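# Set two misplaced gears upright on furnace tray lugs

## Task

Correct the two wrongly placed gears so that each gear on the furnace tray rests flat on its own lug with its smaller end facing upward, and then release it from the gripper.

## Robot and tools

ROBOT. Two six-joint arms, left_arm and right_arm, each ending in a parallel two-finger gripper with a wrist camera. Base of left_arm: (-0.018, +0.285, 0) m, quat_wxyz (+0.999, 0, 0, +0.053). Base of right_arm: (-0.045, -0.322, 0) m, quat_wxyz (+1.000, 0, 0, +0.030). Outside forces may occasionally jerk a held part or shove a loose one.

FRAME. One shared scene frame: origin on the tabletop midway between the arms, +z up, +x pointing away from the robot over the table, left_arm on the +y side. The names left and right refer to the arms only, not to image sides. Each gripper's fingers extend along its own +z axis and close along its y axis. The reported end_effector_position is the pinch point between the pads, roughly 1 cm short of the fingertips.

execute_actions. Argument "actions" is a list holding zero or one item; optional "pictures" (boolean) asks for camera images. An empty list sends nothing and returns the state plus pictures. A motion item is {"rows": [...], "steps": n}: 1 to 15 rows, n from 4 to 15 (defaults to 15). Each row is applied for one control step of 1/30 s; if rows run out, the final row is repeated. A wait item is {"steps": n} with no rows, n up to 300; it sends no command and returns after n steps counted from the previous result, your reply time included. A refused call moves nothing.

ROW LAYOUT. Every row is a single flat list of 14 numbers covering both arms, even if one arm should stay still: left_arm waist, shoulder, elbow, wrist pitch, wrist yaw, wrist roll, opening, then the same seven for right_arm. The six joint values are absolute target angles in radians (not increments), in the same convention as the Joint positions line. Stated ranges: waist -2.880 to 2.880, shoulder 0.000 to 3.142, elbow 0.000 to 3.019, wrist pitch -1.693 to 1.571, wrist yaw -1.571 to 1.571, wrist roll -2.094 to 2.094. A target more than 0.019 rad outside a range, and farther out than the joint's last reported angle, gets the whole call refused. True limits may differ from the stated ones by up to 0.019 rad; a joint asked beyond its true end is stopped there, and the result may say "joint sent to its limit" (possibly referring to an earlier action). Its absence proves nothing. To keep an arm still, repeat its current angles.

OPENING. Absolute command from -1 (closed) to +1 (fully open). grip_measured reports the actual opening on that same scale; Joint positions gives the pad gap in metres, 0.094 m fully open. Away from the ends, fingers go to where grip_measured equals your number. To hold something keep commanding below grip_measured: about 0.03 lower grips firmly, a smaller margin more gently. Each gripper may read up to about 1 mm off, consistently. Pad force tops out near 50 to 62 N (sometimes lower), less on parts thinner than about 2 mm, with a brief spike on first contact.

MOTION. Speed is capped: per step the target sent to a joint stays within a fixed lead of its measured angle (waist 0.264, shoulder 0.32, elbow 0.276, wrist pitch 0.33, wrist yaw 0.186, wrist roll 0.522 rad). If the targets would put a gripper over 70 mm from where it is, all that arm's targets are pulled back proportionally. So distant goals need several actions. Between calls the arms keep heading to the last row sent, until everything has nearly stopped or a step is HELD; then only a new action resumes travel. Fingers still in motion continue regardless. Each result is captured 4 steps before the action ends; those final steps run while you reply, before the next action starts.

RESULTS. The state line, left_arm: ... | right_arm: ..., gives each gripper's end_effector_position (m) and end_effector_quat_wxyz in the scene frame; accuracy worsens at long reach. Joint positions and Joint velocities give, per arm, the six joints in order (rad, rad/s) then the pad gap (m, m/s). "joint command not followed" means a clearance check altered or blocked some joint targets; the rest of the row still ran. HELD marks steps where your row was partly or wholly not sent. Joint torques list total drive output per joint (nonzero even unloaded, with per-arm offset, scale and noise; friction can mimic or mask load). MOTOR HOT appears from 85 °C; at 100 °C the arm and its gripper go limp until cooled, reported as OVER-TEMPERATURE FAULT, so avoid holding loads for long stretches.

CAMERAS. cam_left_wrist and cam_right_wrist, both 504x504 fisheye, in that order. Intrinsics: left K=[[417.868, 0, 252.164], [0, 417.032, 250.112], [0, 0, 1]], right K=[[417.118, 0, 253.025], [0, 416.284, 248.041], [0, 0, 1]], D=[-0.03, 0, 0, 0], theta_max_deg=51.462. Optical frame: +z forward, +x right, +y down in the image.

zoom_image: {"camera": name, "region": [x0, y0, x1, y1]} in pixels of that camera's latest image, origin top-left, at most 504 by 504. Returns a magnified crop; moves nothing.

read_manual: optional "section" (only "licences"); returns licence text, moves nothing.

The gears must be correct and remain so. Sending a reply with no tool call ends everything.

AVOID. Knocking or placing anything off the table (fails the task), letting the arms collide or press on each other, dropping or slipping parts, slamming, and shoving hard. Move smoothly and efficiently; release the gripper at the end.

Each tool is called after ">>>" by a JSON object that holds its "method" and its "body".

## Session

>>> {"method": "execute_actions", "body": {"actions": []}}

Scene clock: 0.00 s of 6880.00 s.
left_arm: end_effector_position=(+0.4982, -0.1474, +0.2369) grip_measured=+1.000 end_effector_quat_wxyz=(+0.323, +0.183, +0.674, -0.638) | right_arm: end_effector_position=(+0.6918, -0.6484, +0.2328) grip_measured=+1.000 end_effector_quat_wxyz=(+0.567, +0.002, +0.743, +0.356)
Joint positions: left_arm=[-0.607  1.83   1.122  0.744  0.867 -0.864  0.094] | right_arm=[-0.673  2.18   1.826  0.094 -1.158  0.324  0.094]
Joint velocities: left_arm=[-0.015 -0.005 -0.007 -0.012 -0.007  0.051  0.   ] | right_arm=[-0.005 -0.005 -0.002 -0.002 -0.022 -0.007  0.   ]
Joint torques (N m, as the arm reports them, + toward a larger angle): no reading

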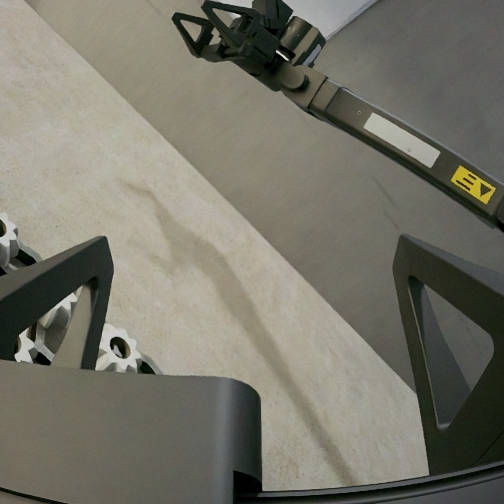

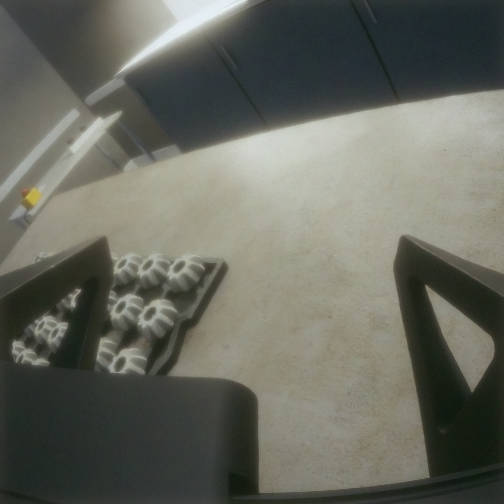

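>>> {"method": "execute_actions", "body": {"actions": [{"rows":[[-0.59,1.8,1.2,0.7,0.8,-0.8,1,-0.65,2.12,1.83,0.05,-1.08,0.3,1],[-0.57,1.76,1.27,0.6,0.73,-0.73,1,-0.63,2.05,1.83,0,-1.0,0.27,1],[-0.55,1.72,1.34,0.5,0.66,-0.66,1,-0.61,1.98,1.83,-0.06,-0.92,0.24,1],[-0.53,1.68,1.41,0.4,0.59,-0.59,1,-0.58,1.91,1.83,-0.13,-0.84,0.21,1],[-0.51,1.64,1.48,0.28,0.52,-0.52,1,-0.55,1.84,1.83,-0.21,-0.76,0.18,1],[-0.49,1.6,1.55,0.16,0.45,-0.45,1,-0.52,1.77,1.83,-0.3,-0.68,0.15,1],[-0.47,1.56,1.61,0.03,0.38,-0.38,1,-0.48,1.7,1.83,-0.4,-0.6,0.12,1],[-0.45,1.52,1.67,-0.1,0.31,-0.31,1,-0.44,1.64,1.83,-0.5,-0.52,0.09,1],[-0.43,1.48,1.72,-0.24,0.24,-0.24,1,-0.4,1.58,1.83,-0.6,-0.44,0.06,1],[-0.41,1.45,1.76,-0.38,0.17,-0.17,1,-0.36,1.53,1.83,-0.7,-0.36,0.03,1],[-0.39,1.42,1.79,-0.52,0.1,-0.1,1,-0.32,1.48,1.83,-0.8,-0.28,0,1],[-0.37,1.39,1.81,-0.66,0.05,-0.05,1,-0.27,1.44,1.82,-0.9,-0.2,0,1],[-0.36,1.37,1.82,-0.8,0,0,1,-0.22,1.4,1.82,-1.0,-0.12,0,1],[-0.35,1.36,1.82,-0.95,0,0,1,-0.15,1.37,1.82,-1.1,-0.05,0,1],[-0.35,1.35,1.82,-1.4,0,0,1,-0.06,1.35,1.82,-1.4,0,0,1]]}]}}

>>> {"method": "execute_actions", "body": {"actions": [{"steps":30}], "pictures": true}}

Scene clock: 0.73 s of 6880.00 s.
left_arm: end_effector_position=(+0.5780, -0.0995, +0.2760) grip_measured=+1.000 end_effector_quat_wxyz=(+0.445, +0.100, +0.726, -0.515) | right_arm: end_effector_position=(+0.7014, -0.6317, +0.2998) grip_measured=+1.000 end_effector_quat_wxyz=(+0.563, +0.097, +0.787, +0.234)
Joint positions: left_arm=[-0.552  1.747  1.208  0.451  0.547 -0.675  0.094] | right_arm=[-0.603  2.002  1.803 -0.17  -0.78   0.251  0.094]
Joint velocities: left_arm=[ 0.278 -0.493  0.051 -0.637 -0.476  0.579  0.   ] | right_arm=[ 0.415 -0.659  0.007 -0.711  0.52  -0.286  0.   ]
Joint torques (N m, as the arm reports them, + toward a larger angle): left_arm=[  2.12 -16.73  15.06   1.57  -0.18   0.09] | right_arm=[  1.48 -19.59  10.27   1.68  -0.21  -0.19]
Steps of this call (steps 1 to 11: nothing new was sent; steps 12 to 22: the first 11 steps of this action). Readings (joint positions):
12: left_arm=[-0.607 1.830 1.124 0.736 0.836 -0.855] | right_arm=[-0.671 2.176 1.825 0.085 -1.119 0.321]
13: left_arm=[-0.607 1.828 1.132 0.711 0.797 -0.840] | right_arm=[-0.669 2.168 1.821 0.066 -1.065 0.316]
15: left_arm=[-0.601 1.824 1.157 0.644 0.728 -0.811] | right_arm=[-0.663 2.142 1.810 0.020 -0.981 0.306]
19: left_arm=[-0.578 1.791 1.199 0.521 0.614 -0.738] | right_arm=[-0.638 2.068 1.803 -0.091 -0.858 0.279]
22: the state above

Scene clock: 1.73 s of 6880.00 s.
left_arm: end_effector_position=(+0.5720, +0.1299, +0.5091) grip_measured=+1.000 end_effector_quat_wxyz=(+0.514, +0.073, +0.850, -0.091) | right_arm: end_effector_position=(+0.4292, -0.3168, +0.5108) grip_measured=+1.000 end_effector_quat_wxyz=(+0.341, +0.004, +0.940, +0.007)
Joint positions: left_arm=[-0.361  1.397  1.678 -0.753  0.007 -0.086  0.094] | right_arm=[-0.049  1.294  1.803 -1.385 -0.003  0.021  0.094]
Joint velocities: left_arm=[-0.005 -0.073  1.004 -2.513 -0.095  0.374  0.   ] | right_arm=[-0.103  0.015 -0.002 -0.11  -0.022 -0.037  0.   ]
Joint torques (N m, as the arm reports them, + toward a larger angle): left_arm=[  1.96 -13.36  15.07   1.75  -0.25   0.05] | right_arm=[-0.69 -1.85  9.78  1.35  0.12 -0.15]
Kept back: nothing.
Steps of this call (steps 1 to 4: the last 4 steps of your previous action; steps 5 to 30: the robot went on to your last target). Readings (joint positions):
1: left_arm=[-0.542 1.730 1.211 0.428 0.526 -0.655] | right_arm=[-0.587 1.979 1.803 -0.196 -0.754 0.241]
2: left_arm=[-0.531 1.714 1.212 0.406 0.504 -0.634] | right_arm=[-0.571 1.956 1.803 -0.221 -0.728 0.232]
4: left_arm=[-0.508 1.679 1.216 0.361 0.461 -0.592] | right_arm=[-0.534 1.909 1.803 -0.273 -0.676 0.214]
8: left_arm=[-0.462 1.608 1.226 0.266 0.367 -0.503] | right_arm=[-0.449 1.812 1.803 -0.378 -0.571 0.182]
30: the state above

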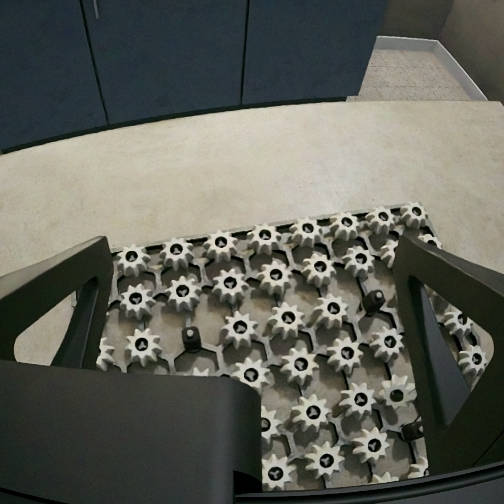

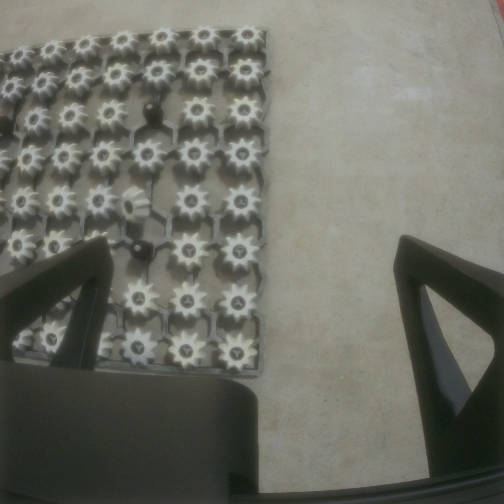

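>>> {"method": "execute_actions", "body": {"actions": [{"steps":15}], "pictures": true}}

>>> {"method": "zoom_image", "body": {"camera": "cam_right_wrist", "region": [60,130,290,380]}}

>>> {"method": "zoom_image", "body": {"camera": "cam_right_wrist", "region": [0,0,280,240]}}

>>> {"method": "zoom_image", "body": {"camera": "cam_left_wrist", "region": [60,0,330,250]}}

>>> {"method": "zoom_image", "body": {"camera": "cam_left_wrist", "region": [100,170,440,400]}}

Scene clock: 2.23 s of 6880.00 s.
left_arm: end_effector_position=(+0.4550, +0.1623, +0.4805) grip_measured=+1.000 end_effector_quat_wxyz=(+0.306, +0.113, +0.944, -0.043) | right_arm: end_effector_position=(+0.4489, -0.3192, +0.4833) grip_measured=+1.000 end_effector_quat_wxyz=(+0.311, +0.002, +0.951, +0.004)
Joint positions: left_arm=[-0.358  1.334  1.781 -1.389  0.004 -0.014  0.094] | right_arm=[-0.054  1.351  1.803 -1.391 -0.002  0.012  0.094]
Joint velocities: left_arm=[-0.015 -0.005  0.012 -0.007  0.037  0.037  0.   ] | right_arm=[-0.005 -0.005 -0.002  0.012 -0.007  0.066  0.   ]
Joint torques (N m, as the arm reports them, + toward a larger angle): left_arm=[ 1.49 -7.67 13.28  0.78 -0.26  0.03] | right_arm=[-1.18 -7.54  9.95  1.2   0.13 -0.14]
Kept back: nothing.
Steps of this call (steps 1 to 15: the robot went on to your last target). Readings (joint positions):
1: left_arm=[-0.360 1.393 1.713 -0.851 0.005 -0.072] | right_arm=[-0.052 1.297 1.803 -1.388 -0.002 0.019]
2: left_arm=[-0.360 1.388 1.743 -0.957 0.004 -0.060] | right_arm=[-0.053 1.303 1.803 -1.390 -0.002 0.018]
4: left_arm=[-0.359 1.367 1.778 -1.172 0.004 -0.042] | right_arm=[-0.054 1.319 1.803 -1.391 -0.002 0.015]
8: left_arm=[-0.358 1.333 1.781 -1.369 0.004 -0.023] | right_arm=[-0.054 1.346 1.803 -1.391 -0.002 0.013]
15: the state above

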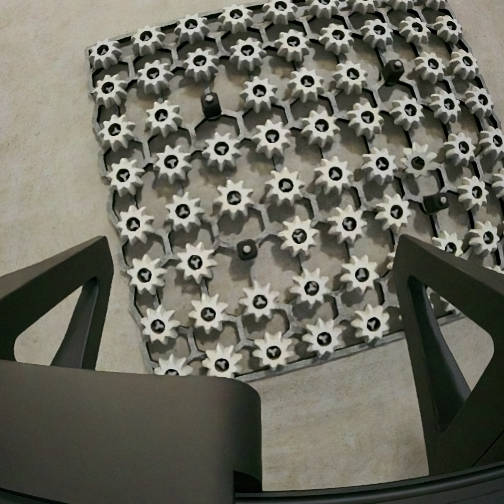

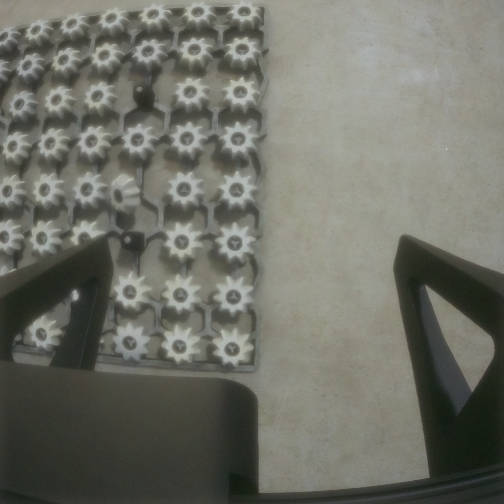

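Region (60, 130, 290, 380) of cam_right_wrist's 504x504 image, scaled by 2.016, with more detail than that image has; it fills the left 464 columns of this view, and the rest is white.

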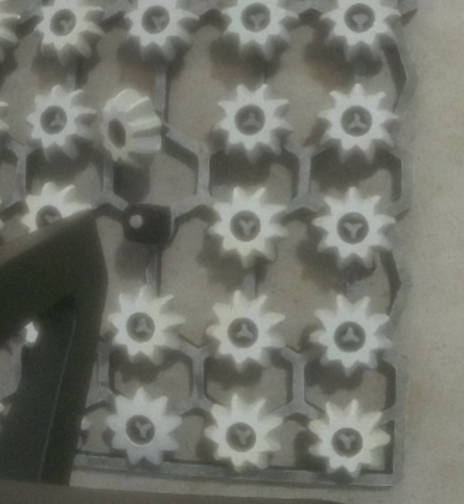

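Region (0, 0, 280, 240) of cam_right_wrist's 504x504 image, scaled by 1.800, with more detail than that image has; it fills the top 432 rows of this view, and the rest is white.

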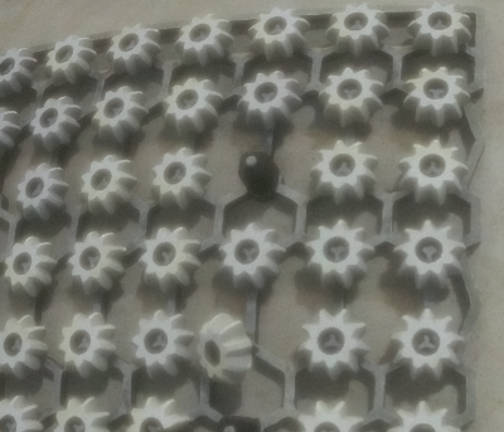

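Region (60, 0, 330, 250) of cam_left_wrist's 504x504 image, scaled by 1.867, with more detail than that image has; it fills the top 467 rows of this view, and the rest is white.

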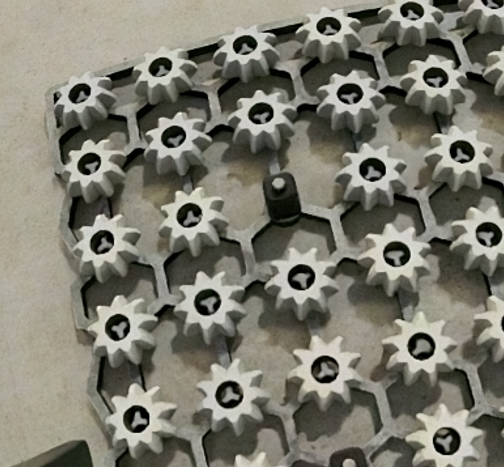

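Region (100, 170, 440, 400) of cam_left_wrist's 504x504 image, scaled by 1.482, with more detail than that image has; it fills the top 341 rows of this view, and the rest is white.

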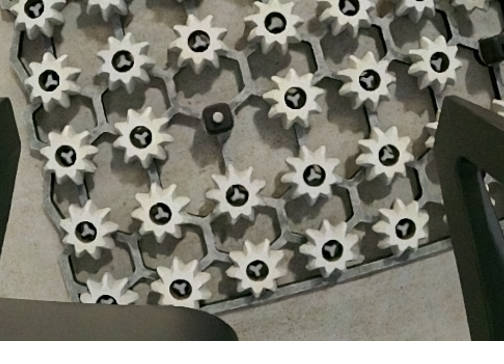

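>>> {"method": "zoom_image", "body": {"camera": "cam_left_wrist", "region": [190,110,370,270]}}

>>> {"method": "zoom_image", "body": {"camera": "cam_left_wrist", "region": [290,0,504,260]}}

Region (190, 110, 370, 270) of cam_left_wrist's 504x504 image, scaled by 2.800, with more detail than that image has.

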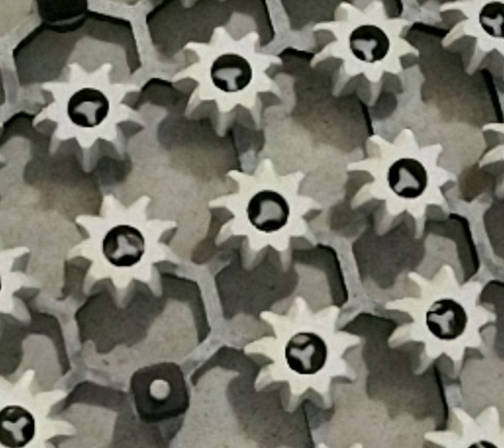

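Region (290, 0, 504, 260) of cam_left_wrist's 504x504 image, scaled by 1.938, with more detail than that image has; it fills the left 415 columns of this view, and the rest is white.

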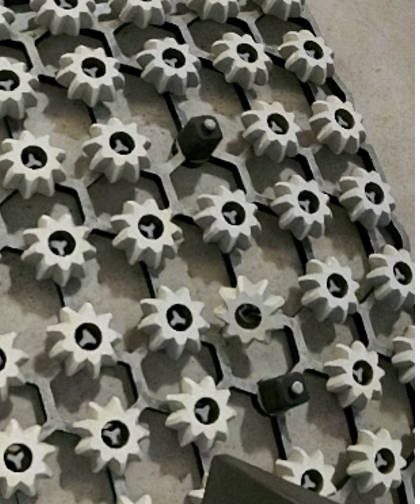

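>>> {"method": "execute_actions", "body": {"actions": [{"rows":[[-0.3,1.3,1.78,-1.4,0,0,1,0.0,1.33,1.8,-1.4,0,0,1],[-0.25,1.27,1.75,-1.4,0,0,1,0.06,1.31,1.78,-1.4,0,0,1],[-0.2,1.24,1.72,-1.4,0,0,1,0.12,1.29,1.76,-1.4,0,0,1],[-0.15,1.21,1.69,-1.4,0,0,1,0.18,1.27,1.73,-1.4,0,0,1],[-0.1,1.2,1.66,-1.4,0,0,1,0.25,1.25,1.7,-1.4,0,0,1]],"steps":15}]}}

>>> {"method": "execute_actions", "body": {"actions": [{"steps":15}], "pictures": true}}

Scene clock: 3.07 s of 6880.00 s.
left_arm: end_effector_position=(+0.4230, +0.3055, +0.4764) grip_measured=+1.000 end_effector_quat_wxyz=(+0.309, -0.027, +0.951, +0.007) | right_arm: end_effector_position=(+0.3869, -0.1621, +0.4675) grip_measured=+1.000 end_effector_quat_wxyz=(+0.292, -0.165, +0.941, +0.056)
Joint positions: left_arm=[-0.059  1.213  1.664 -1.394 -0.003 -0.009  0.094] | right_arm=[ 0.293  1.268  1.694 -1.394 -0.006  0.008  0.094]
Joint velocities: left_arm=[ 0.005 -0.21  -0.002 -0.012  0.007 -0.007  0.   ] | right_arm=[ 0.19  -0.142  0.007 -0.017 -0.022 -0.037  0.   ]
Joint torques (N m, as the arm reports them, + toward a larger angle): left_arm=[-2.97 -7.06  9.52  0.89  0.02 -0.01] | right_arm=[-4.1  -7.1   9.16  1.27  0.24 -0.11]
Steps of this call (steps 1 to 14: the robot went on to your last target; steps 15 to 25: the first 11 steps of this action). Readings (joint positions):
15: left_arm=[-0.354 1.334 1.781 -1.389 0.004 -0.010] | right_arm=[-0.051 1.351 1.803 -1.391 -0.001 0.011]
16: left_arm=[-0.343 1.330 1.776 -1.389 0.004 -0.010] | right_arm=[-0.039 1.348 1.798 -1.391 0.002 0.011]
18: left_arm=[-0.288 1.304 1.741 -1.389 0.004 -0.009] | right_arm=[0.019 1.330 1.770 -1.391 0.005 0.011]
22: left_arm=[-0.110 1.238 1.667 -1.392 -0.000 -0.009] | right_arm=[0.215 1.285 1.703 -1.392 -0.000 0.010]
25: the state above

Scene clock: 3.57 s of 6880.00 s.
left_arm: end_effector_position=(+0.4191, +0.2878, +0.4816) grip_measured=+1.000 end_effector_quat_wxyz=(+0.315, -0.008, +0.949, +0.001) | right_arm: end_effector_position=(+0.3884, -0.1832, +0.4745) grip_measured=+1.000 end_effector_quat_wxyz=(+0.301, -0.144, +0.942, +0.049)
Joint positions: left_arm=[-0.1    1.2    1.664 -1.394 -0.003 -0.009  0.094] | right_arm=[ 0.25   1.252  1.694 -1.394 -0.002  0.008  0.094]
Joint velocities: left_arm=[-0.024 -0.015  0.007 -0.007  0.007 -0.037  0.   ] | right_arm=[-0.024 -0.005 -0.007 -0.012  0.022  0.007  0.   ]
Joint torques (N m, as the arm reports them, + toward a larger angle): left_arm=[ 0.56 -6.78  9.21  0.95  0.03  0.02] | right_arm=[-0.75 -5.76  9.23  1.26  0.1  -0.12]
Kept back: nothing.
Steps of this call (steps 1 to 4: the last 4 steps of your previous action; steps 5 to 15: the robot went on to your last target). Readings (joint positions):
1: left_arm=[-0.063 1.207 1.664 -1.394 -0.003 -0.009] | right_arm=[0.294 1.263 1.694 -1.394 -0.006 0.008]
2: left_arm=[-0.070 1.203 1.664 -1.394 -0.003 -0.009] | right_arm=[0.289 1.259 1.694 -1.394 -0.005 0.008]
4: left_arm=[-0.087 1.200 1.664 -1.394 -0.003 -0.009] | right_arm=[0.271 1.254 1.694 -1.394 -0.004 0.008]
8: left_arm=[-0.100 1.200 1.664 -1.394 -0.003 -0.009] | right_arm=[0.250 1.252 1.694 -1.394 -0.002 0.008]
15: the state above

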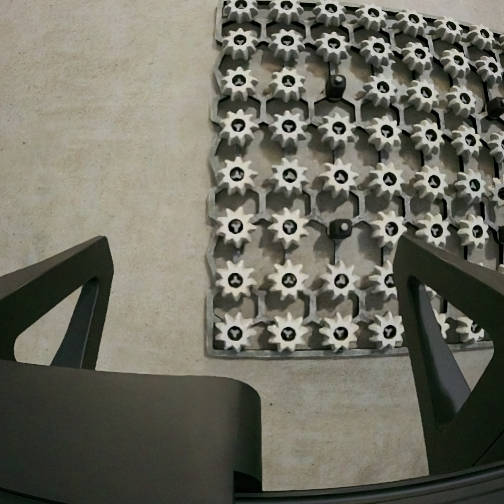

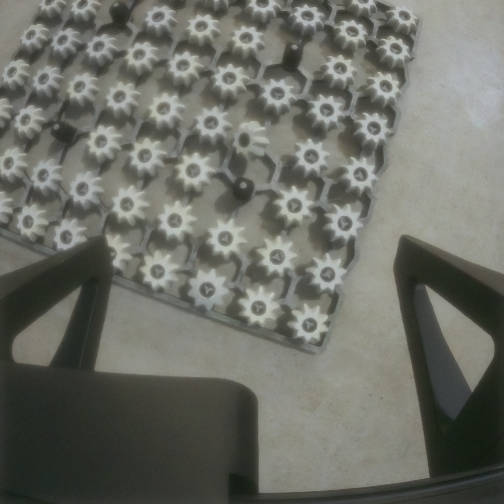

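>>> {"method": "zoom_image", "body": {"camera": "cam_right_wrist", "region": [100,100,380,360]}}

>>> {"method": "zoom_image", "body": {"camera": "cam_left_wrist", "region": [200,140,420,370]}}

Region (100, 100, 380, 360) of cam_right_wrist's 504x504 image, scaled by 1.800, with more detail than that image has; it fills the top 468 rows of this view, and the rest is white.

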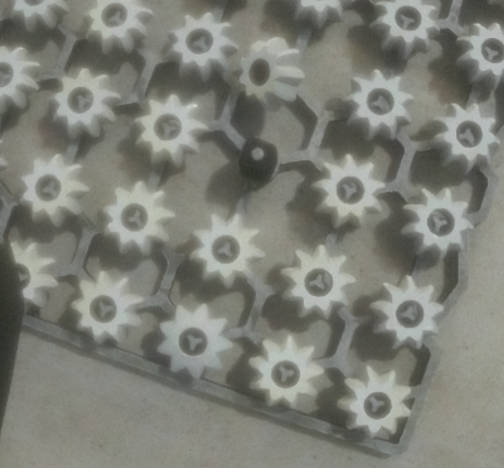

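Region (200, 140, 420, 370) of cam_left_wrist's 504x504 image, scaled by 2.191, with more detail than that image has; it fills the left 482 columns of this view, and the rest is white.

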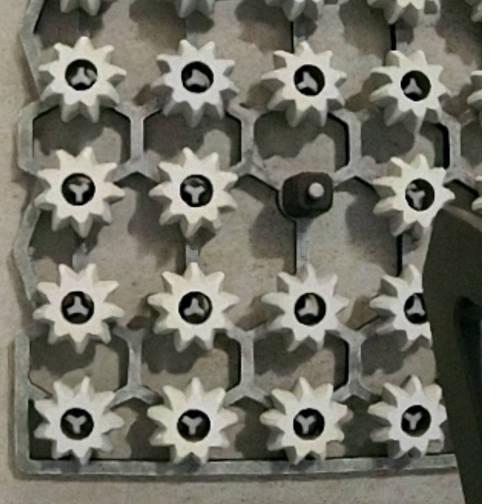

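>>> {"method": "execute_actions", "body": {"actions": [{"rows":[[-0.11,1.17,1.6,-1.3,0.08,-0.08,1,0.26,1.27,1.66,-1.385,0,-0.02,1],[-0.12,1.14,1.53,-1.2,0.16,-0.16,1,0.27,1.285,1.62,-1.37,0,-0.04,1],[-0.13,1.11,1.45,-1.1,0.25,-0.24,1,0.28,1.3,1.575,-1.35,0,-0.07,1],[-0.14,1.08,1.37,-1.0,0.34,-0.32,1,0.29,1.32,1.53,-1.33,0,-0.1,1],[-0.15,1.05,1.29,-0.9,0.43,-0.4,1,0.3,1.34,1.485,-1.31,0,-0.13,1],[-0.16,1.02,1.21,-0.8,0.52,-0.48,1,0.315,1.36,1.44,-1.29,0,-0.16,1],[-0.17,0.99,1.13,-0.7,0.61,-0.56,1,0.33,1.38,1.395,-1.27,0,-0.19,1],[-0.18,0.96,1.06,-0.6,0.7,-0.64,1,0.345,1.4,1.35,-1.25,0,-0.22,1],[-0.19,0.93,0.99,-0.5,0.79,-0.72,1,0.36,1.42,1.305,-1.23,0,-0.24,1],[-0.2,0.9,0.92,-0.4,0.88,-0.8,1,0.37,1.44,1.26,-1.21,0,-0.26,1],[-0.21,0.87,0.85,-0.3,0.97,-0.88,1,0.38,1.46,1.215,-1.19,0,-0.28,1],[-0.22,0.84,0.78,-0.2,1.06,-0.96,1,0.388,1.475,1.17,-1.17,0,-0.3,1],[-0.23,0.8,0.71,-0.1,1.15,-1.04,1,0.393,1.49,1.13,-1.15,0,-0.31,1],[-0.25,0.75,0.62,0.05,1.28,-1.15,1,0.395,1.5,1.095,-1.13,0,-0.32,1],[-0.265,0.686,0.51,0.2,1.412,-1.265,1,0.396,1.505,1.065,-1.11,0,-0.32,1]]}]}}

>>> {"method": "execute_actions", "body": {"actions": [{"steps":22}], "pictures": true}}

Scene clock: 4.70 s of 6880.00 s.
left_arm: end_effector_position=(+0.3672, +0.1180, +0.3981) grip_measured=+1.000 end_effector_quat_wxyz=(+0.321, +0.030, +0.804, -0.500) | right_arm: end_effector_position=(+0.3868, -0.1531, +0.3088) grip_measured=+1.000 end_effector_quat_wxyz=(+0.173, -0.238, +0.956, +0.023)
Joint positions: left_arm=[-0.188  0.945  0.961 -0.505  0.897 -0.569  0.094] | right_arm=[ 0.313  1.332  1.398 -1.285 -0.001 -0.114  0.094]
Joint velocities: left_arm=[-0.337 -0.747 -2.005  2.762  2.015 -2.015  0.   ] | right_arm=[ 0.278  0.513 -1.004  0.393  0.037 -0.418  0.   ]
Joint torques (N m, as the arm reports them, + toward a larger angle): left_arm=[ 0.65 -7.3  11.95  1.38  0.02 -0.08] | right_arm=[ 0.03 -6.27  9.    1.18  0.04 -0.15]
Steps of this call (steps 1 to 15: the robot went on to your last target; steps 16 to 23: nothing new was sent; steps 24 to 34: the first 11 steps of this action). Readings (joint positions):
24: left_arm=[-0.099 1.197 1.653 -1.374 0.037 -0.019] | right_arm=[0.250 1.252 1.689 -1.393 -0.002 0.005]
25: left_arm=[-0.100 1.185 1.623 -1.323 0.103 -0.043] | right_arm=[0.251 1.251 1.678 -1.389 -0.001 -0.001]
27: left_arm=[-0.107 1.138 1.507 -1.166 0.269 -0.122] | right_arm=[0.258 1.250 1.628 -1.367 -0.001 -0.023]
31: left_arm=[-0.151 1.023 1.189 -0.795 0.627 -0.357] | right_arm=[0.286 1.284 1.500 -1.326 -0.001 -0.074]
34: the state above

Scene clock: 5.43 s of 6880.00 s.
left_arm: end_effector_position=(+0.1972, +0.0773, +0.3509) grip_measured=+1.000 end_effector_quat_wxyz=(+0.113, +0.115, +0.698, -0.698) | right_arm: end_effector_position=(+0.3122, -0.1463, +0.0908) grip_measured=+1.000 end_effector_quat_wxyz=(-0.014, -0.373, +0.928, -0.000)
Joint positions: left_arm=[-0.268  0.674  0.492  0.183  1.412 -1.248  0.094] | right_arm=[ 0.397  1.51   1.03  -1.12  -0.001 -0.306  0.094]
Joint velocities: left_arm=[ 0.005  0.005 -0.007  0.007  0.022 -0.066  0.   ] | right_arm=[-0.005 -0.015 -0.012  0.002  0.037 -0.139  0.   ]
Joint torques (N m, as the arm reports them, + toward a larger angle): left_arm=[ 1.11 -0.83 12.17  2.   -0.08 -0.08] | right_arm=[-0.86 -8.82 10.37  0.82  0.07 -0.16]
Kept back: nothing.
Steps of this call (steps 1 to 4: the last 4 steps of your previous action; steps 5 to 22: the robot went on to your last target). Readings (joint positions):
1: left_arm=[-0.199 0.919 0.890 -0.406 0.986 -0.643] | right_arm=[0.322 1.350 1.361 -1.269 -0.001 -0.128]
2: left_arm=[-0.210 0.890 0.819 -0.306 1.076 -0.718] | right_arm=[0.332 1.369 1.323 -1.253 -0.001 -0.142]
4: left_arm=[-0.231 0.818 0.672 -0.101 1.265 -0.877] | right_arm=[0.349 1.407 1.243 -1.215 -0.001 -0.170]
8: left_arm=[-0.267 0.682 0.494 0.133 1.410 -1.100] | right_arm=[0.383 1.489 1.084 -1.140 -0.001 -0.242]
22: the state above

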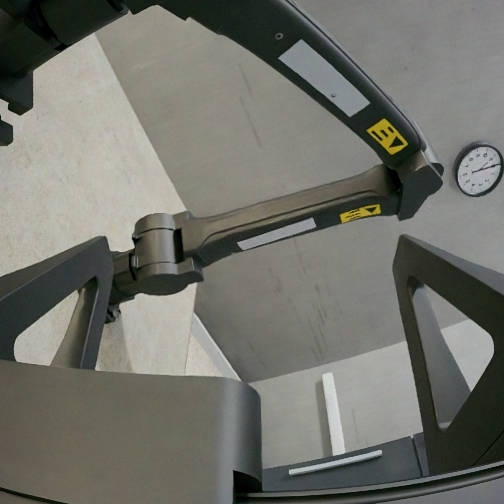

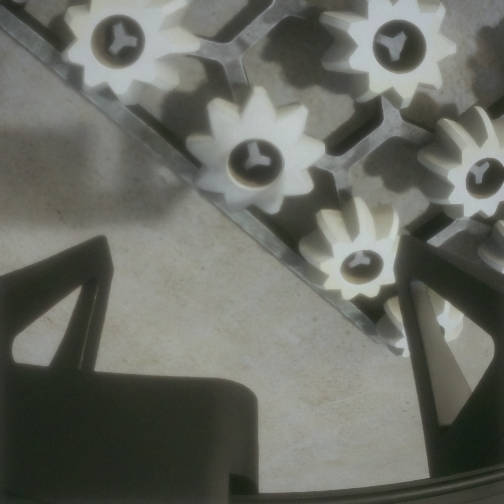

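>>> {"method": "execute_actions", "body": {"actions": [{"rows":[[-0.265,0.686,0.51,0.2,1.412,-1.265,1,0.4,1.525,1.04,-1.095,0,-0.32,1],[-0.265,0.686,0.51,0.2,1.412,-1.265,1,0.404,1.535,1.033,-1.075,0,-0.32,1],[-0.265,0.686,0.51,0.2,1.412,-1.265,1,0.405,1.545,1.026,-1.058,0,-0.32,1],[-0.265,0.686,0.51,0.2,1.412,-1.265,1,0.405,1.553,1.019,-1.042,0,-0.32,1],[-0.265,0.686,0.51,0.2,1.412,-1.265,1,0.405,1.561,1.012,-1.027,0,-0.32,1],[-0.265,0.686,0.51,0.2,1.412,-1.265,1,0.405,1.569,1.005,-1.012,0,-0.32,1],[-0.265,0.686,0.51,0.2,1.412,-1.265,1,0.405,1.577,0.998,-0.997,0,-0.32,1],[-0.265,0.686,0.51,0.2,1.412,-1.265,1,0.405,1.585,0.991,-0.982,0,-0.32,1],[-0.265,0.686,0.51,0.2,1.412,-1.265,1,0.405,1.592,0.984,-0.967,0,-0.32,1],[-0.265,0.686,0.51,0.2,1.412,-1.265,1,0.405,1.599,0.977,-0.952,0,-0.32,1],[-0.265,0.686,0.51,0.2,1.412,-1.265,1,0.405,1.605,0.97,-0.938,0,-0.32,1],[-0.265,0.686,0.51,0.2,1.412,-1.265,1,0.405,1.611,0.964,-0.924,0,-0.32,1],[-0.265,0.686,0.51,0.2,1.412,-1.265,1,0.405,1.616,0.958,-0.912,0,-0.32,1],[-0.265,0.686,0.51,0.2,1.412,-1.265,1,0.405,1.619,0.953,-0.903,0,-0.32,1],[-0.265,0.686,0.51,0.2,1.412,-1.265,1,0.405,1.62,0.95,-0.898,0,-0.32,1]]}]}}

>>> {"method": "execute_actions", "body": {"actions": [{"steps":15}], "pictures": true}}

Scene clock: 6.40 s of 6880.00 s.
left_arm: end_effector_position=(+0.1972, +0.0773, +0.3509) grip_measured=+1.000 end_effector_quat_wxyz=(+0.111, +0.113, +0.698, -0.698) | right_arm: end_effector_position=(+0.3234, -0.1408, +0.0514) grip_measured=+1.000 end_effector_quat_wxyz=(+0.005, -0.374, +0.927, +0.001)
Joint positions: left_arm=[-0.268  0.674  0.492  0.183  1.412 -1.254  0.094] | right_arm=[ 0.397  1.573  0.986 -0.974 -0.001 -0.309  0.094]
Joint velocities: left_arm=[-0.015 -0.015 -0.022  0.002  0.007 -0.037  0.   ] | right_arm=[-0.024  0.288 -0.266  0.403 -0.037 -0.051  0.   ]
Joint torques (N m, as the arm reports them, + toward a larger angle): left_arm=[ 1.07 -0.65 12.21  1.97 -0.08 -0.1 ] | right_arm=[-0.13 -7.83  7.39  0.7   0.07 -0.15]
Steps of this call (steps 1 to 18: the robot went on to your last target; steps 19 to 29: the first 11 steps of this action). Readings (joint positions):
19: left_arm=[-0.268 0.674 0.492 0.183 1.412 -1.254] | right_arm=[0.397 1.510 1.030 -1.117 -0.001 -0.309]
20: left_arm=[-0.268 0.674 0.492 0.183 1.412 -1.254] | right_arm=[0.397 1.510 1.030 -1.109 -0.001 -0.309]
22: left_arm=[-0.268 0.674 0.492 0.183 1.412 -1.254] | right_arm=[0.397 1.516 1.030 -1.081 -0.001 -0.309]
26: left_arm=[-0.268 0.674 0.492 0.183 1.412 -1.254] | right_arm=[0.397 1.543 1.012 -1.018 -0.001 -0.309]
29: the state above

Scene clock: 6.90 s of 6880.00 s.
left_arm: end_effector_position=(+0.1972, +0.0773, +0.3509) grip_measured=+1.000 end_effector_quat_wxyz=(+0.111, +0.113, +0.698, -0.698) | right_arm: end_effector_position=(+0.3164, -0.1443, +0.0221) grip_measured=+1.000 end_effector_quat_wxyz=(-0.005, -0.374, +0.927, +0.000)
Joint positions: left_arm=[-0.268  0.674  0.492  0.183  1.412 -1.254  0.094] | right_arm=[ 0.397  1.615  0.943 -0.908 -0.001 -0.309  0.094]
Joint velocities: left_arm=[-0.015  0.005 -0.022  0.002  0.007 -0.051  0.   ] | right_arm=[ 0.005 -0.015  0.017 -0.017 -0.066 -0.022  0.   ]
Joint torques (N m, as the arm reports them, + toward a larger angle): left_arm=[ 1.02 -0.7  12.18  2.   -0.09 -0.09] | right_arm=[-0.14 -9.03  7.5   0.81  0.07 -0.15]
Kept back: nothing.
Steps of this call (steps 1 to 4: the last 4 steps of your previous action; steps 5 to 15: the robot went on to your last target). Readings (joint positions):
1: left_arm=[-0.268 0.674 0.492 0.183 1.412 -1.254] | right_arm=[0.397 1.583 0.977 -0.960 -0.001 -0.309]
2: left_arm=[-0.268 0.674 0.492 0.183 1.412 -1.254] | right_arm=[0.397 1.592 0.968 -0.947 -0.001 -0.309]
4: left_arm=[-0.268 0.674 0.492 0.183 1.412 -1.254] | right_arm=[0.397 1.607 0.954 -0.925 -0.001 -0.309]
8: left_arm=[-0.268 0.674 0.492 0.183 1.412 -1.254] | right_arm=[0.397 1.615 0.943 -0.912 -0.001 -0.309]
15: the state above

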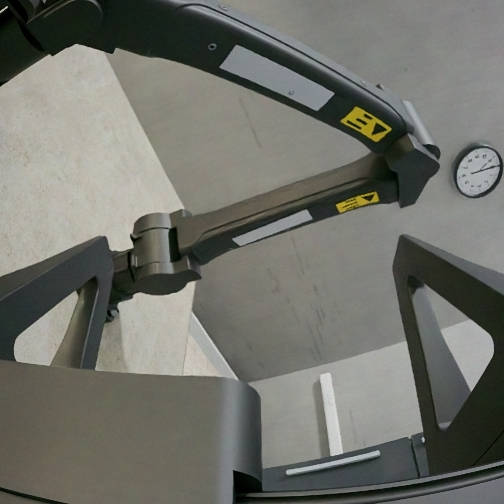

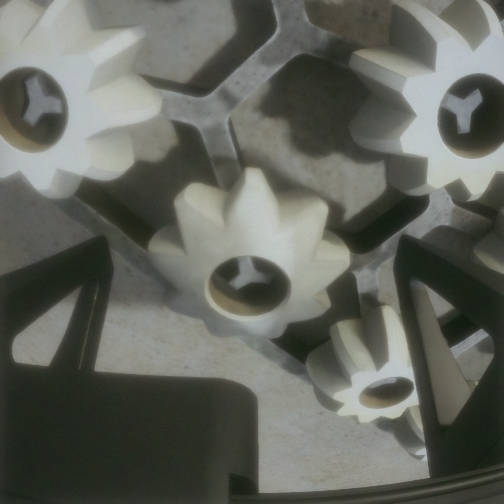

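>>> {"method": "execute_actions", "body": {"actions": [{"rows":[[-0.265,0.686,0.51,0.2,1.412,-1.265,1,0.409,1.615,0.95,-0.886,0,-0.32,0.85],[-0.265,0.686,0.51,0.2,1.412,-1.265,1,0.409,1.615,0.95,-0.886,0,-0.32,0.7],[-0.265,0.686,0.51,0.2,1.412,-1.265,1,0.409,1.615,0.95,-0.886,0,-0.32,0.55],[-0.265,0.686,0.51,0.2,1.412,-1.265,1,0.409,1.615,0.95,-0.886,0,-0.32,0.44],[-0.265,0.686,0.51,0.2,1.412,-1.265,1,0.409,1.615,0.95,-0.886,0,-0.32,0.36],[-0.265,0.686,0.51,0.2,1.412,-1.265,1,0.409,1.615,0.95,-0.886,0,-0.32,0.31],[-0.265,0.686,0.51,0.2,1.412,-1.265,1,0.409,1.615,0.95,-0.886,0,-0.32,0.27],[-0.265,0.686,0.51,0.2,1.412,-1.265,1,0.409,1.615,0.95,-0.886,0,-0.32,0.24],[-0.265,0.686,0.51,0.2,1.412,-1.265,1,0.409,1.615,0.95,-0.886,0,-0.32,0.21],[-0.265,0.686,0.51,0.2,1.412,-1.265,1,0.409,1.615,0.95,-0.886,0,-0.32,0.19],[-0.265,0.686,0.51,0.2,1.412,-1.265,1,0.409,1.615,0.95,-0.886,0,-0.32,0.17],[-0.265,0.686,0.51,0.2,1.412,-1.265,1,0.409,1.615,0.95,-0.886,0,-0.32,0.15]],"steps":15}]}}

>>> {"method": "execute_actions", "body": {"actions": [{"steps":8}], "pictures": true}}

Scene clock: 7.60 s of 6880.00 s.
left_arm: end_effector_position=(+0.1972, +0.0773, +0.3509) grip_measured=+1.000 end_effector_quat_wxyz=(+0.111, +0.113, +0.698, -0.698) | right_arm: end_effector_position=(+0.3181, -0.1414, +0.0221) grip_measured=+0.200 end_effector_quat_wxyz=(+0.001, -0.376, +0.926, +0.001)
Joint positions: left_arm=[-0.268  0.674  0.492  0.183  1.412 -1.254  0.094] | right_arm=[ 0.402  1.615  0.943 -0.896 -0.001 -0.31   0.056]
Joint velocities: left_arm=[ 0.005  0.005 -0.022  0.002  0.037  0.007  0.   ] | right_arm=[ 0.005 -0.015  0.007 -0.002 -0.007 -0.081 -0.   ]
Joint torques (N m, as the arm reports them, + toward a larger angle): left_arm=[ 0.98 -0.81 12.2   1.99 -0.09 -0.09] | right_arm=[-0.09 -9.58  7.55  0.91  0.05 -0.12]
Steps of this call (steps 1 to 10: the robot went on to your last target; steps 11 to 21: the first 11 steps of this action). Readings (joint positions):
11: left_arm=[-0.268 0.674 0.492 0.183 1.412 -1.254] | right_arm=[0.398 1.615 0.943 -0.905 -0.001 -0.309]
12: left_arm=[-0.268 0.674 0.492 0.183 1.412 -1.254] | right_arm=[0.398 1.615 0.943 -0.902 -0.001 -0.309]
14: left_arm=[-0.268 0.674 0.492 0.183 1.412 -1.254] | right_arm=[0.399 1.615 0.943 -0.897 -0.001 -0.309]
18: left_arm=[-0.268 0.674 0.492 0.183 1.412 -1.254] | right_arm=[0.401 1.615 0.943 -0.897 -0.001 -0.309]
21: the state above

Scene clock: 7.87 s of 6880.00 s.
left_arm: end_effector_position=(+0.1972, +0.0773, +0.3509) grip_measured=+1.000 end_effector_quat_wxyz=(+0.111, +0.113, +0.698, -0.698) | right_arm: end_effector_position=(+0.3181, -0.1414, +0.0221) grip_measured=+0.200 end_effector_quat_wxyz=(+0.001, -0.376, +0.926, +0.001)
Joint positions: left_arm=[-0.268  0.674  0.492  0.183  1.412 -1.254  0.094] | right_arm=[ 0.402  1.615  0.943 -0.896 -0.001 -0.31   0.056]
Joint velocities: left_arm=[-0.015  0.005  0.002 -0.007 -0.022  0.066  0.   ] | right_arm=[-0.005 -0.005 -0.017  0.007  0.051 -0.051  0.   ]
Joint torques (N m, as the arm reports them, + toward a larger angle): left_arm=[ 1.07 -0.68 12.2   1.99 -0.09 -0.09] | right_arm=[-0.15 -9.4   7.52  0.87  0.05 -0.14]
Kept back: nothing.
Steps of this call (steps 1 to 4: the last 4 steps of your previous action; steps 5 to 8: the robot went on to your last target). Readings (joint positions):
1: left_arm=[-0.268 0.674 0.492 0.183 1.412 -1.254] | right_arm=[0.402 1.615 0.943 -0.896 -0.001 -0.310]
2: left_arm=[-0.268 0.674 0.492 0.183 1.412 -1.254] | right_arm=[0.402 1.615 0.943 -0.896 -0.001 -0.310]
4: left_arm=[-0.268 0.674 0.492 0.183 1.412 -1.254] | right_arm=[0.402 1.615 0.943 -0.896 -0.001 -0.310]
8: the state above

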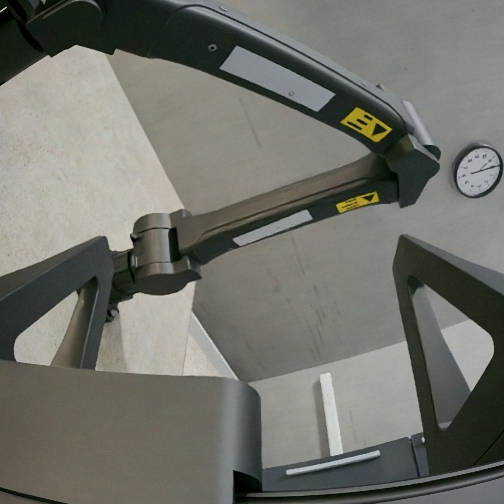

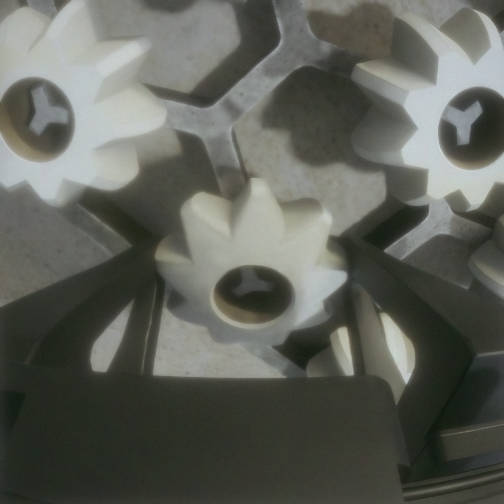

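>>> {"method": "execute_actions", "body": {"actions": []}}

Scene clock: 8.53 s of 6880.00 s.
left_arm: end_effector_position=(+0.1972, +0.0773, +0.3509) grip_measured=+1.000 end_effector_quat_wxyz=(+0.111, +0.113, +0.698, -0.698) | right_arm: end_effector_position=(+0.3181, -0.1414, +0.0221) grip_measured=+0.200 end_effector_quat_wxyz=(+0.001, -0.376, +0.926, +0.001)
Joint positions: left_arm=[-0.268  0.674  0.492  0.183  1.412 -1.254  0.094] | right_arm=[ 0.402  1.615  0.943 -0.896 -0.001 -0.31   0.056]
Joint velocities: left_arm=[ 0.005 -0.005 -0.007 -0.017 -0.066  0.022  0.   ] | right_arm=[-0.005 -0.015 -0.017 -0.012  0.022  0.051 -0.001]
Joint torques (N m, as the arm reports them, + toward a larger angle): left_arm=[ 1.02 -0.51 12.21  1.97 -0.08 -0.09] | right_arm=[-0.17 -9.52  7.53  0.87  0.05 -0.14]
Kept back: nothing.
Steps of this call (steps 1 to 15: the robot went on to your last target; steps 16 to 20: nothing new was sent). Readings (joint positions):
1: left_arm=[-0.268 0.674 0.492 0.183 1.412 -1.254] | right_arm=[0.402 1.615 0.943 -0.896 -0.001 -0.310]
2: left_arm=[-0.268 0.674 0.492 0.183 1.412 -1.254] | right_arm=[0.402 1.615 0.943 -0.896 -0.001 -0.310]
4: left_arm=[-0.268 0.674 0.492 0.183 1.412 -1.254] | right_arm=[0.402 1.615 0.943 -0.896 -0.001 -0.310]
8: left_arm=[-0.268 0.674 0.492 0.183 1.412 -1.254] | right_arm=[0.402 1.615 0.943 -0.896 -0.001 -0.310]
20: the state above
All arms were judged still, so your last target was given up. Only a new action makes them travel on or press farther. Fingers that are still opening or closing keep moving.

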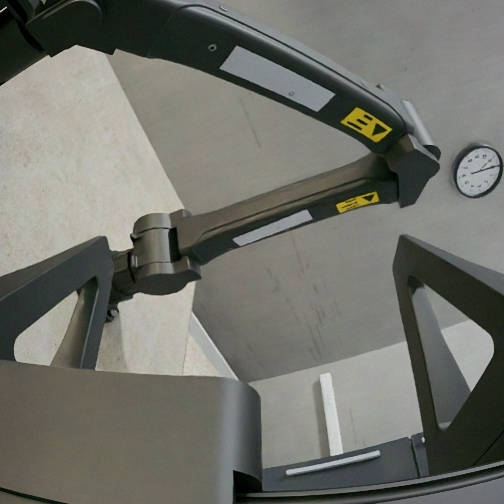

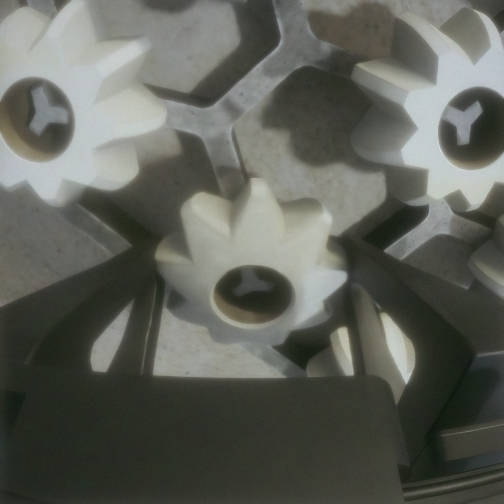

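>>> {"method": "zoom_image", "body": {"camera": "cam_right_wrist", "region": [130, 150, 390, 370]}}

Region (130, 150, 390, 370) of cam_right_wrist's 504x504 image, scaled by 1.938, with more detail than that image has; it fills the top 426 rows of this view, and the rest is white.

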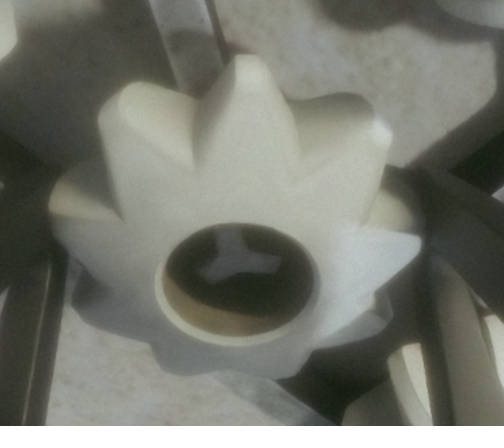

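>>> {"method": "execute_actions", "body": {"actions": [{"rows":[[-0.265,0.686,0.51,0.2,1.412,-1.265,1,0.405,1.605,0.975,-0.90,0,-0.32,0.15],[-0.265,0.686,0.51,0.2,1.412,-1.265,1,0.405,1.597,0.99,-0.91,0,-0.32,0.15],[-0.265,0.686,0.51,0.2,1.412,-1.265,1,0.405,1.589,1.0,-0.925,0,-0.32,0.15],[-0.265,0.686,0.51,0.2,1.412,-1.265,1,0.405,1.581,1.008,-0.94,0,-0.32,0.15],[-0.265,0.686,0.51,0.2,1.412,-1.265,1,0.405,1.573,1.016,-0.956,0,-0.32,0.15],[-0.265,0.686,0.51,0.2,1.412,-1.265,1,0.405,1.565,1.024,-0.972,0,-0.32,0.15],[-0.265,0.686,0.51,0.2,1.412,-1.265,1,0.405,1.557,1.032,-0.988,0,-0.32,0.15],[-0.265,0.686,0.51,0.2,1.412,-1.265,1,0.405,1.549,1.04,-1.004,0,-0.32,0.15],[-0.265,0.686,0.51,0.2,1.412,-1.265,1,0.405,1.541,1.048,-1.02,0,-0.32,0.15],[-0.265,0.686,0.51,0.2,1.412,-1.265,1,0.405,1.533,1.056,-1.036,0,-0.32,0.15],[-0.265,0.686,0.51,0.2,1.412,-1.265,1,0.405,1.525,1.064,-1.052,0,-0.32,0.15],[-0.265,0.686,0.51,0.2,1.412,-1.265,1,0.405,1.517,1.072,-1.068,0,-0.32,0.15],[-0.265,0.686,0.51,0.2,1.412,-1.265,1,0.405,1.509,1.08,-1.084,0,-0.32,0.15],[-0.265,0.686,0.51,0.2,1.412,-1.265,1,0.405,1.50,1.088,-1.10,0,-0.32,0.15],[-0.265,0.686,0.51,0.2,1.412,-1.265,1,0.405,1.495,1.095,-1.115,0,-0.32,0.15]]}]}}

>>> {"method": "execute_actions", "body": {"actions": [{"steps":10}], "pictures": true}}

Scene clock: 9.87 s of 6880.00 s.
left_arm: end_effector_position=(+0.1972, +0.0773, +0.3509) grip_measured=+1.000 end_effector_quat_wxyz=(+0.111, +0.113, +0.698, -0.698) | right_arm: end_effector_position=(+0.3161, -0.1424, +0.0531) grip_measured=+0.200 end_effector_quat_wxyz=(-0.012, -0.376, +0.926, -0.000)
Joint positions: left_arm=[-0.268  0.674  0.492  0.183  1.412 -1.254  0.094] | right_arm=[ 0.402  1.574  0.991 -1.013 -0.001 -0.31   0.056]
Joint velocities: left_arm=[-0.005 -0.005  0.007 -0.012  0.022 -0.022  0.   ] | right_arm=[ 0.005 -0.317  0.212 -0.471 -0.022 -0.022  0.001]
Joint torques (N m, as the arm reports them, + toward a larger angle): left_arm=[ 1.05 -0.59 12.22  1.96 -0.08 -0.1 ] | right_arm=[ -0.39 -12.    11.69   0.24   0.04  -0.14]
Steps of this call (steps 1 to 29: nothing new was sent; steps 30 to 40: the first 11 steps of this action). Readings (joint positions):
30: left_arm=[-0.268 0.674 0.492 0.183 1.412 -1.254] | right_arm=[0.402 1.615 0.943 -0.896 -0.001 -0.310]
31: left_arm=[-0.268 0.674 0.492 0.183 1.412 -1.254] | right_arm=[0.402 1.615 0.943 -0.897 -0.001 -0.310]
33: left_arm=[-0.268 0.674 0.492 0.183 1.412 -1.254] | right_arm=[0.402 1.615 0.947 -0.910 -0.001 -0.310]
37: left_arm=[-0.268 0.674 0.492 0.183 1.412 -1.254] | right_arm=[0.402 1.602 0.971 -0.963 -0.001 -0.310]
40: the state above

Scene clock: 10.20 s of 6880.00 s.
left_arm: end_effector_position=(+0.1972, +0.0773, +0.3509) grip_measured=+1.000 end_effector_quat_wxyz=(+0.111, +0.113, +0.698, -0.698) | right_arm: end_effector_position=(+0.3230, -0.1390, +0.1010) grip_measured=+0.200 end_effector_quat_wxyz=(+0.008, -0.376, +0.926, +0.001)
Joint positions: left_arm=[-0.268  0.674  0.492  0.183  1.412 -1.254  0.094] | right_arm=[ 0.402  1.501  1.051 -1.103 -0.001 -0.31   0.056]
Joint velocities: left_arm=[-0.005 -0.015  0.002 -0.012 -0.007 -0.022  0.   ] | right_arm=[-0.005 -0.015 -0.007 -0.012 -0.022 -0.022 -0.   ]
Joint torques (N m, as the arm reports them, + toward a larger angle): left_arm=[ 1.09 -0.86 12.22  1.99 -0.08 -0.09] | right_arm=[-0.45 -9.66 11.13  0.06  0.06 -0.15]
Kept back: nothing.
Steps of this call (steps 1 to 4: the last 4 steps of your previous action; steps 5 to 10: the robot went on to your last target). Readings (joint positions):
1: left_arm=[-0.268 0.674 0.492 0.183 1.412 -1.254] | right_arm=[0.402 1.563 0.999 -1.029 -0.001 -0.310]
2: left_arm=[-0.268 0.674 0.492 0.183 1.412 -1.254] | right_arm=[0.402 1.552 1.008 -1.046 -0.001 -0.310]
4: left_arm=[-0.268 0.674 0.492 0.183 1.412 -1.254] | right_arm=[0.402 1.531 1.026 -1.077 -0.001 -0.310]
8: left_arm=[-0.268 0.674 0.492 0.183 1.412 -1.254] | right_arm=[0.402 1.504 1.049 -1.102 -0.001 -0.310]
10: the state above

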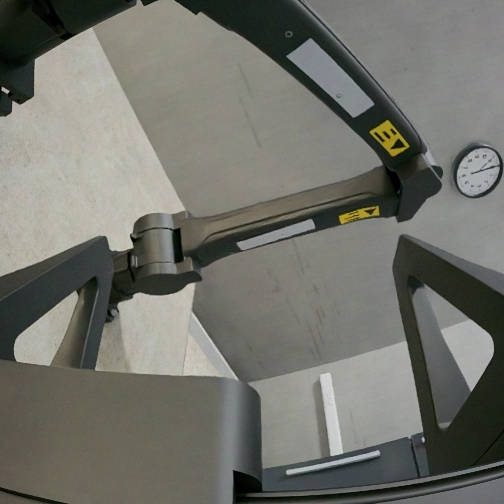

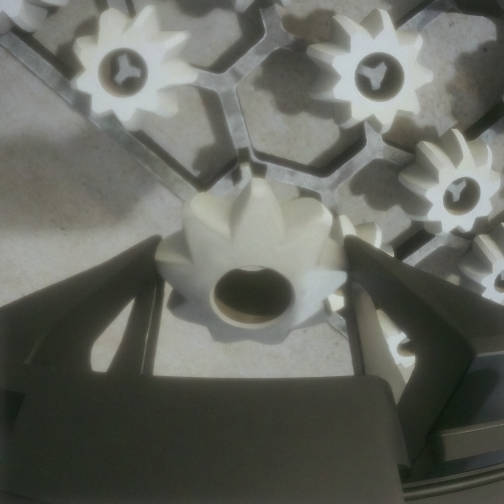

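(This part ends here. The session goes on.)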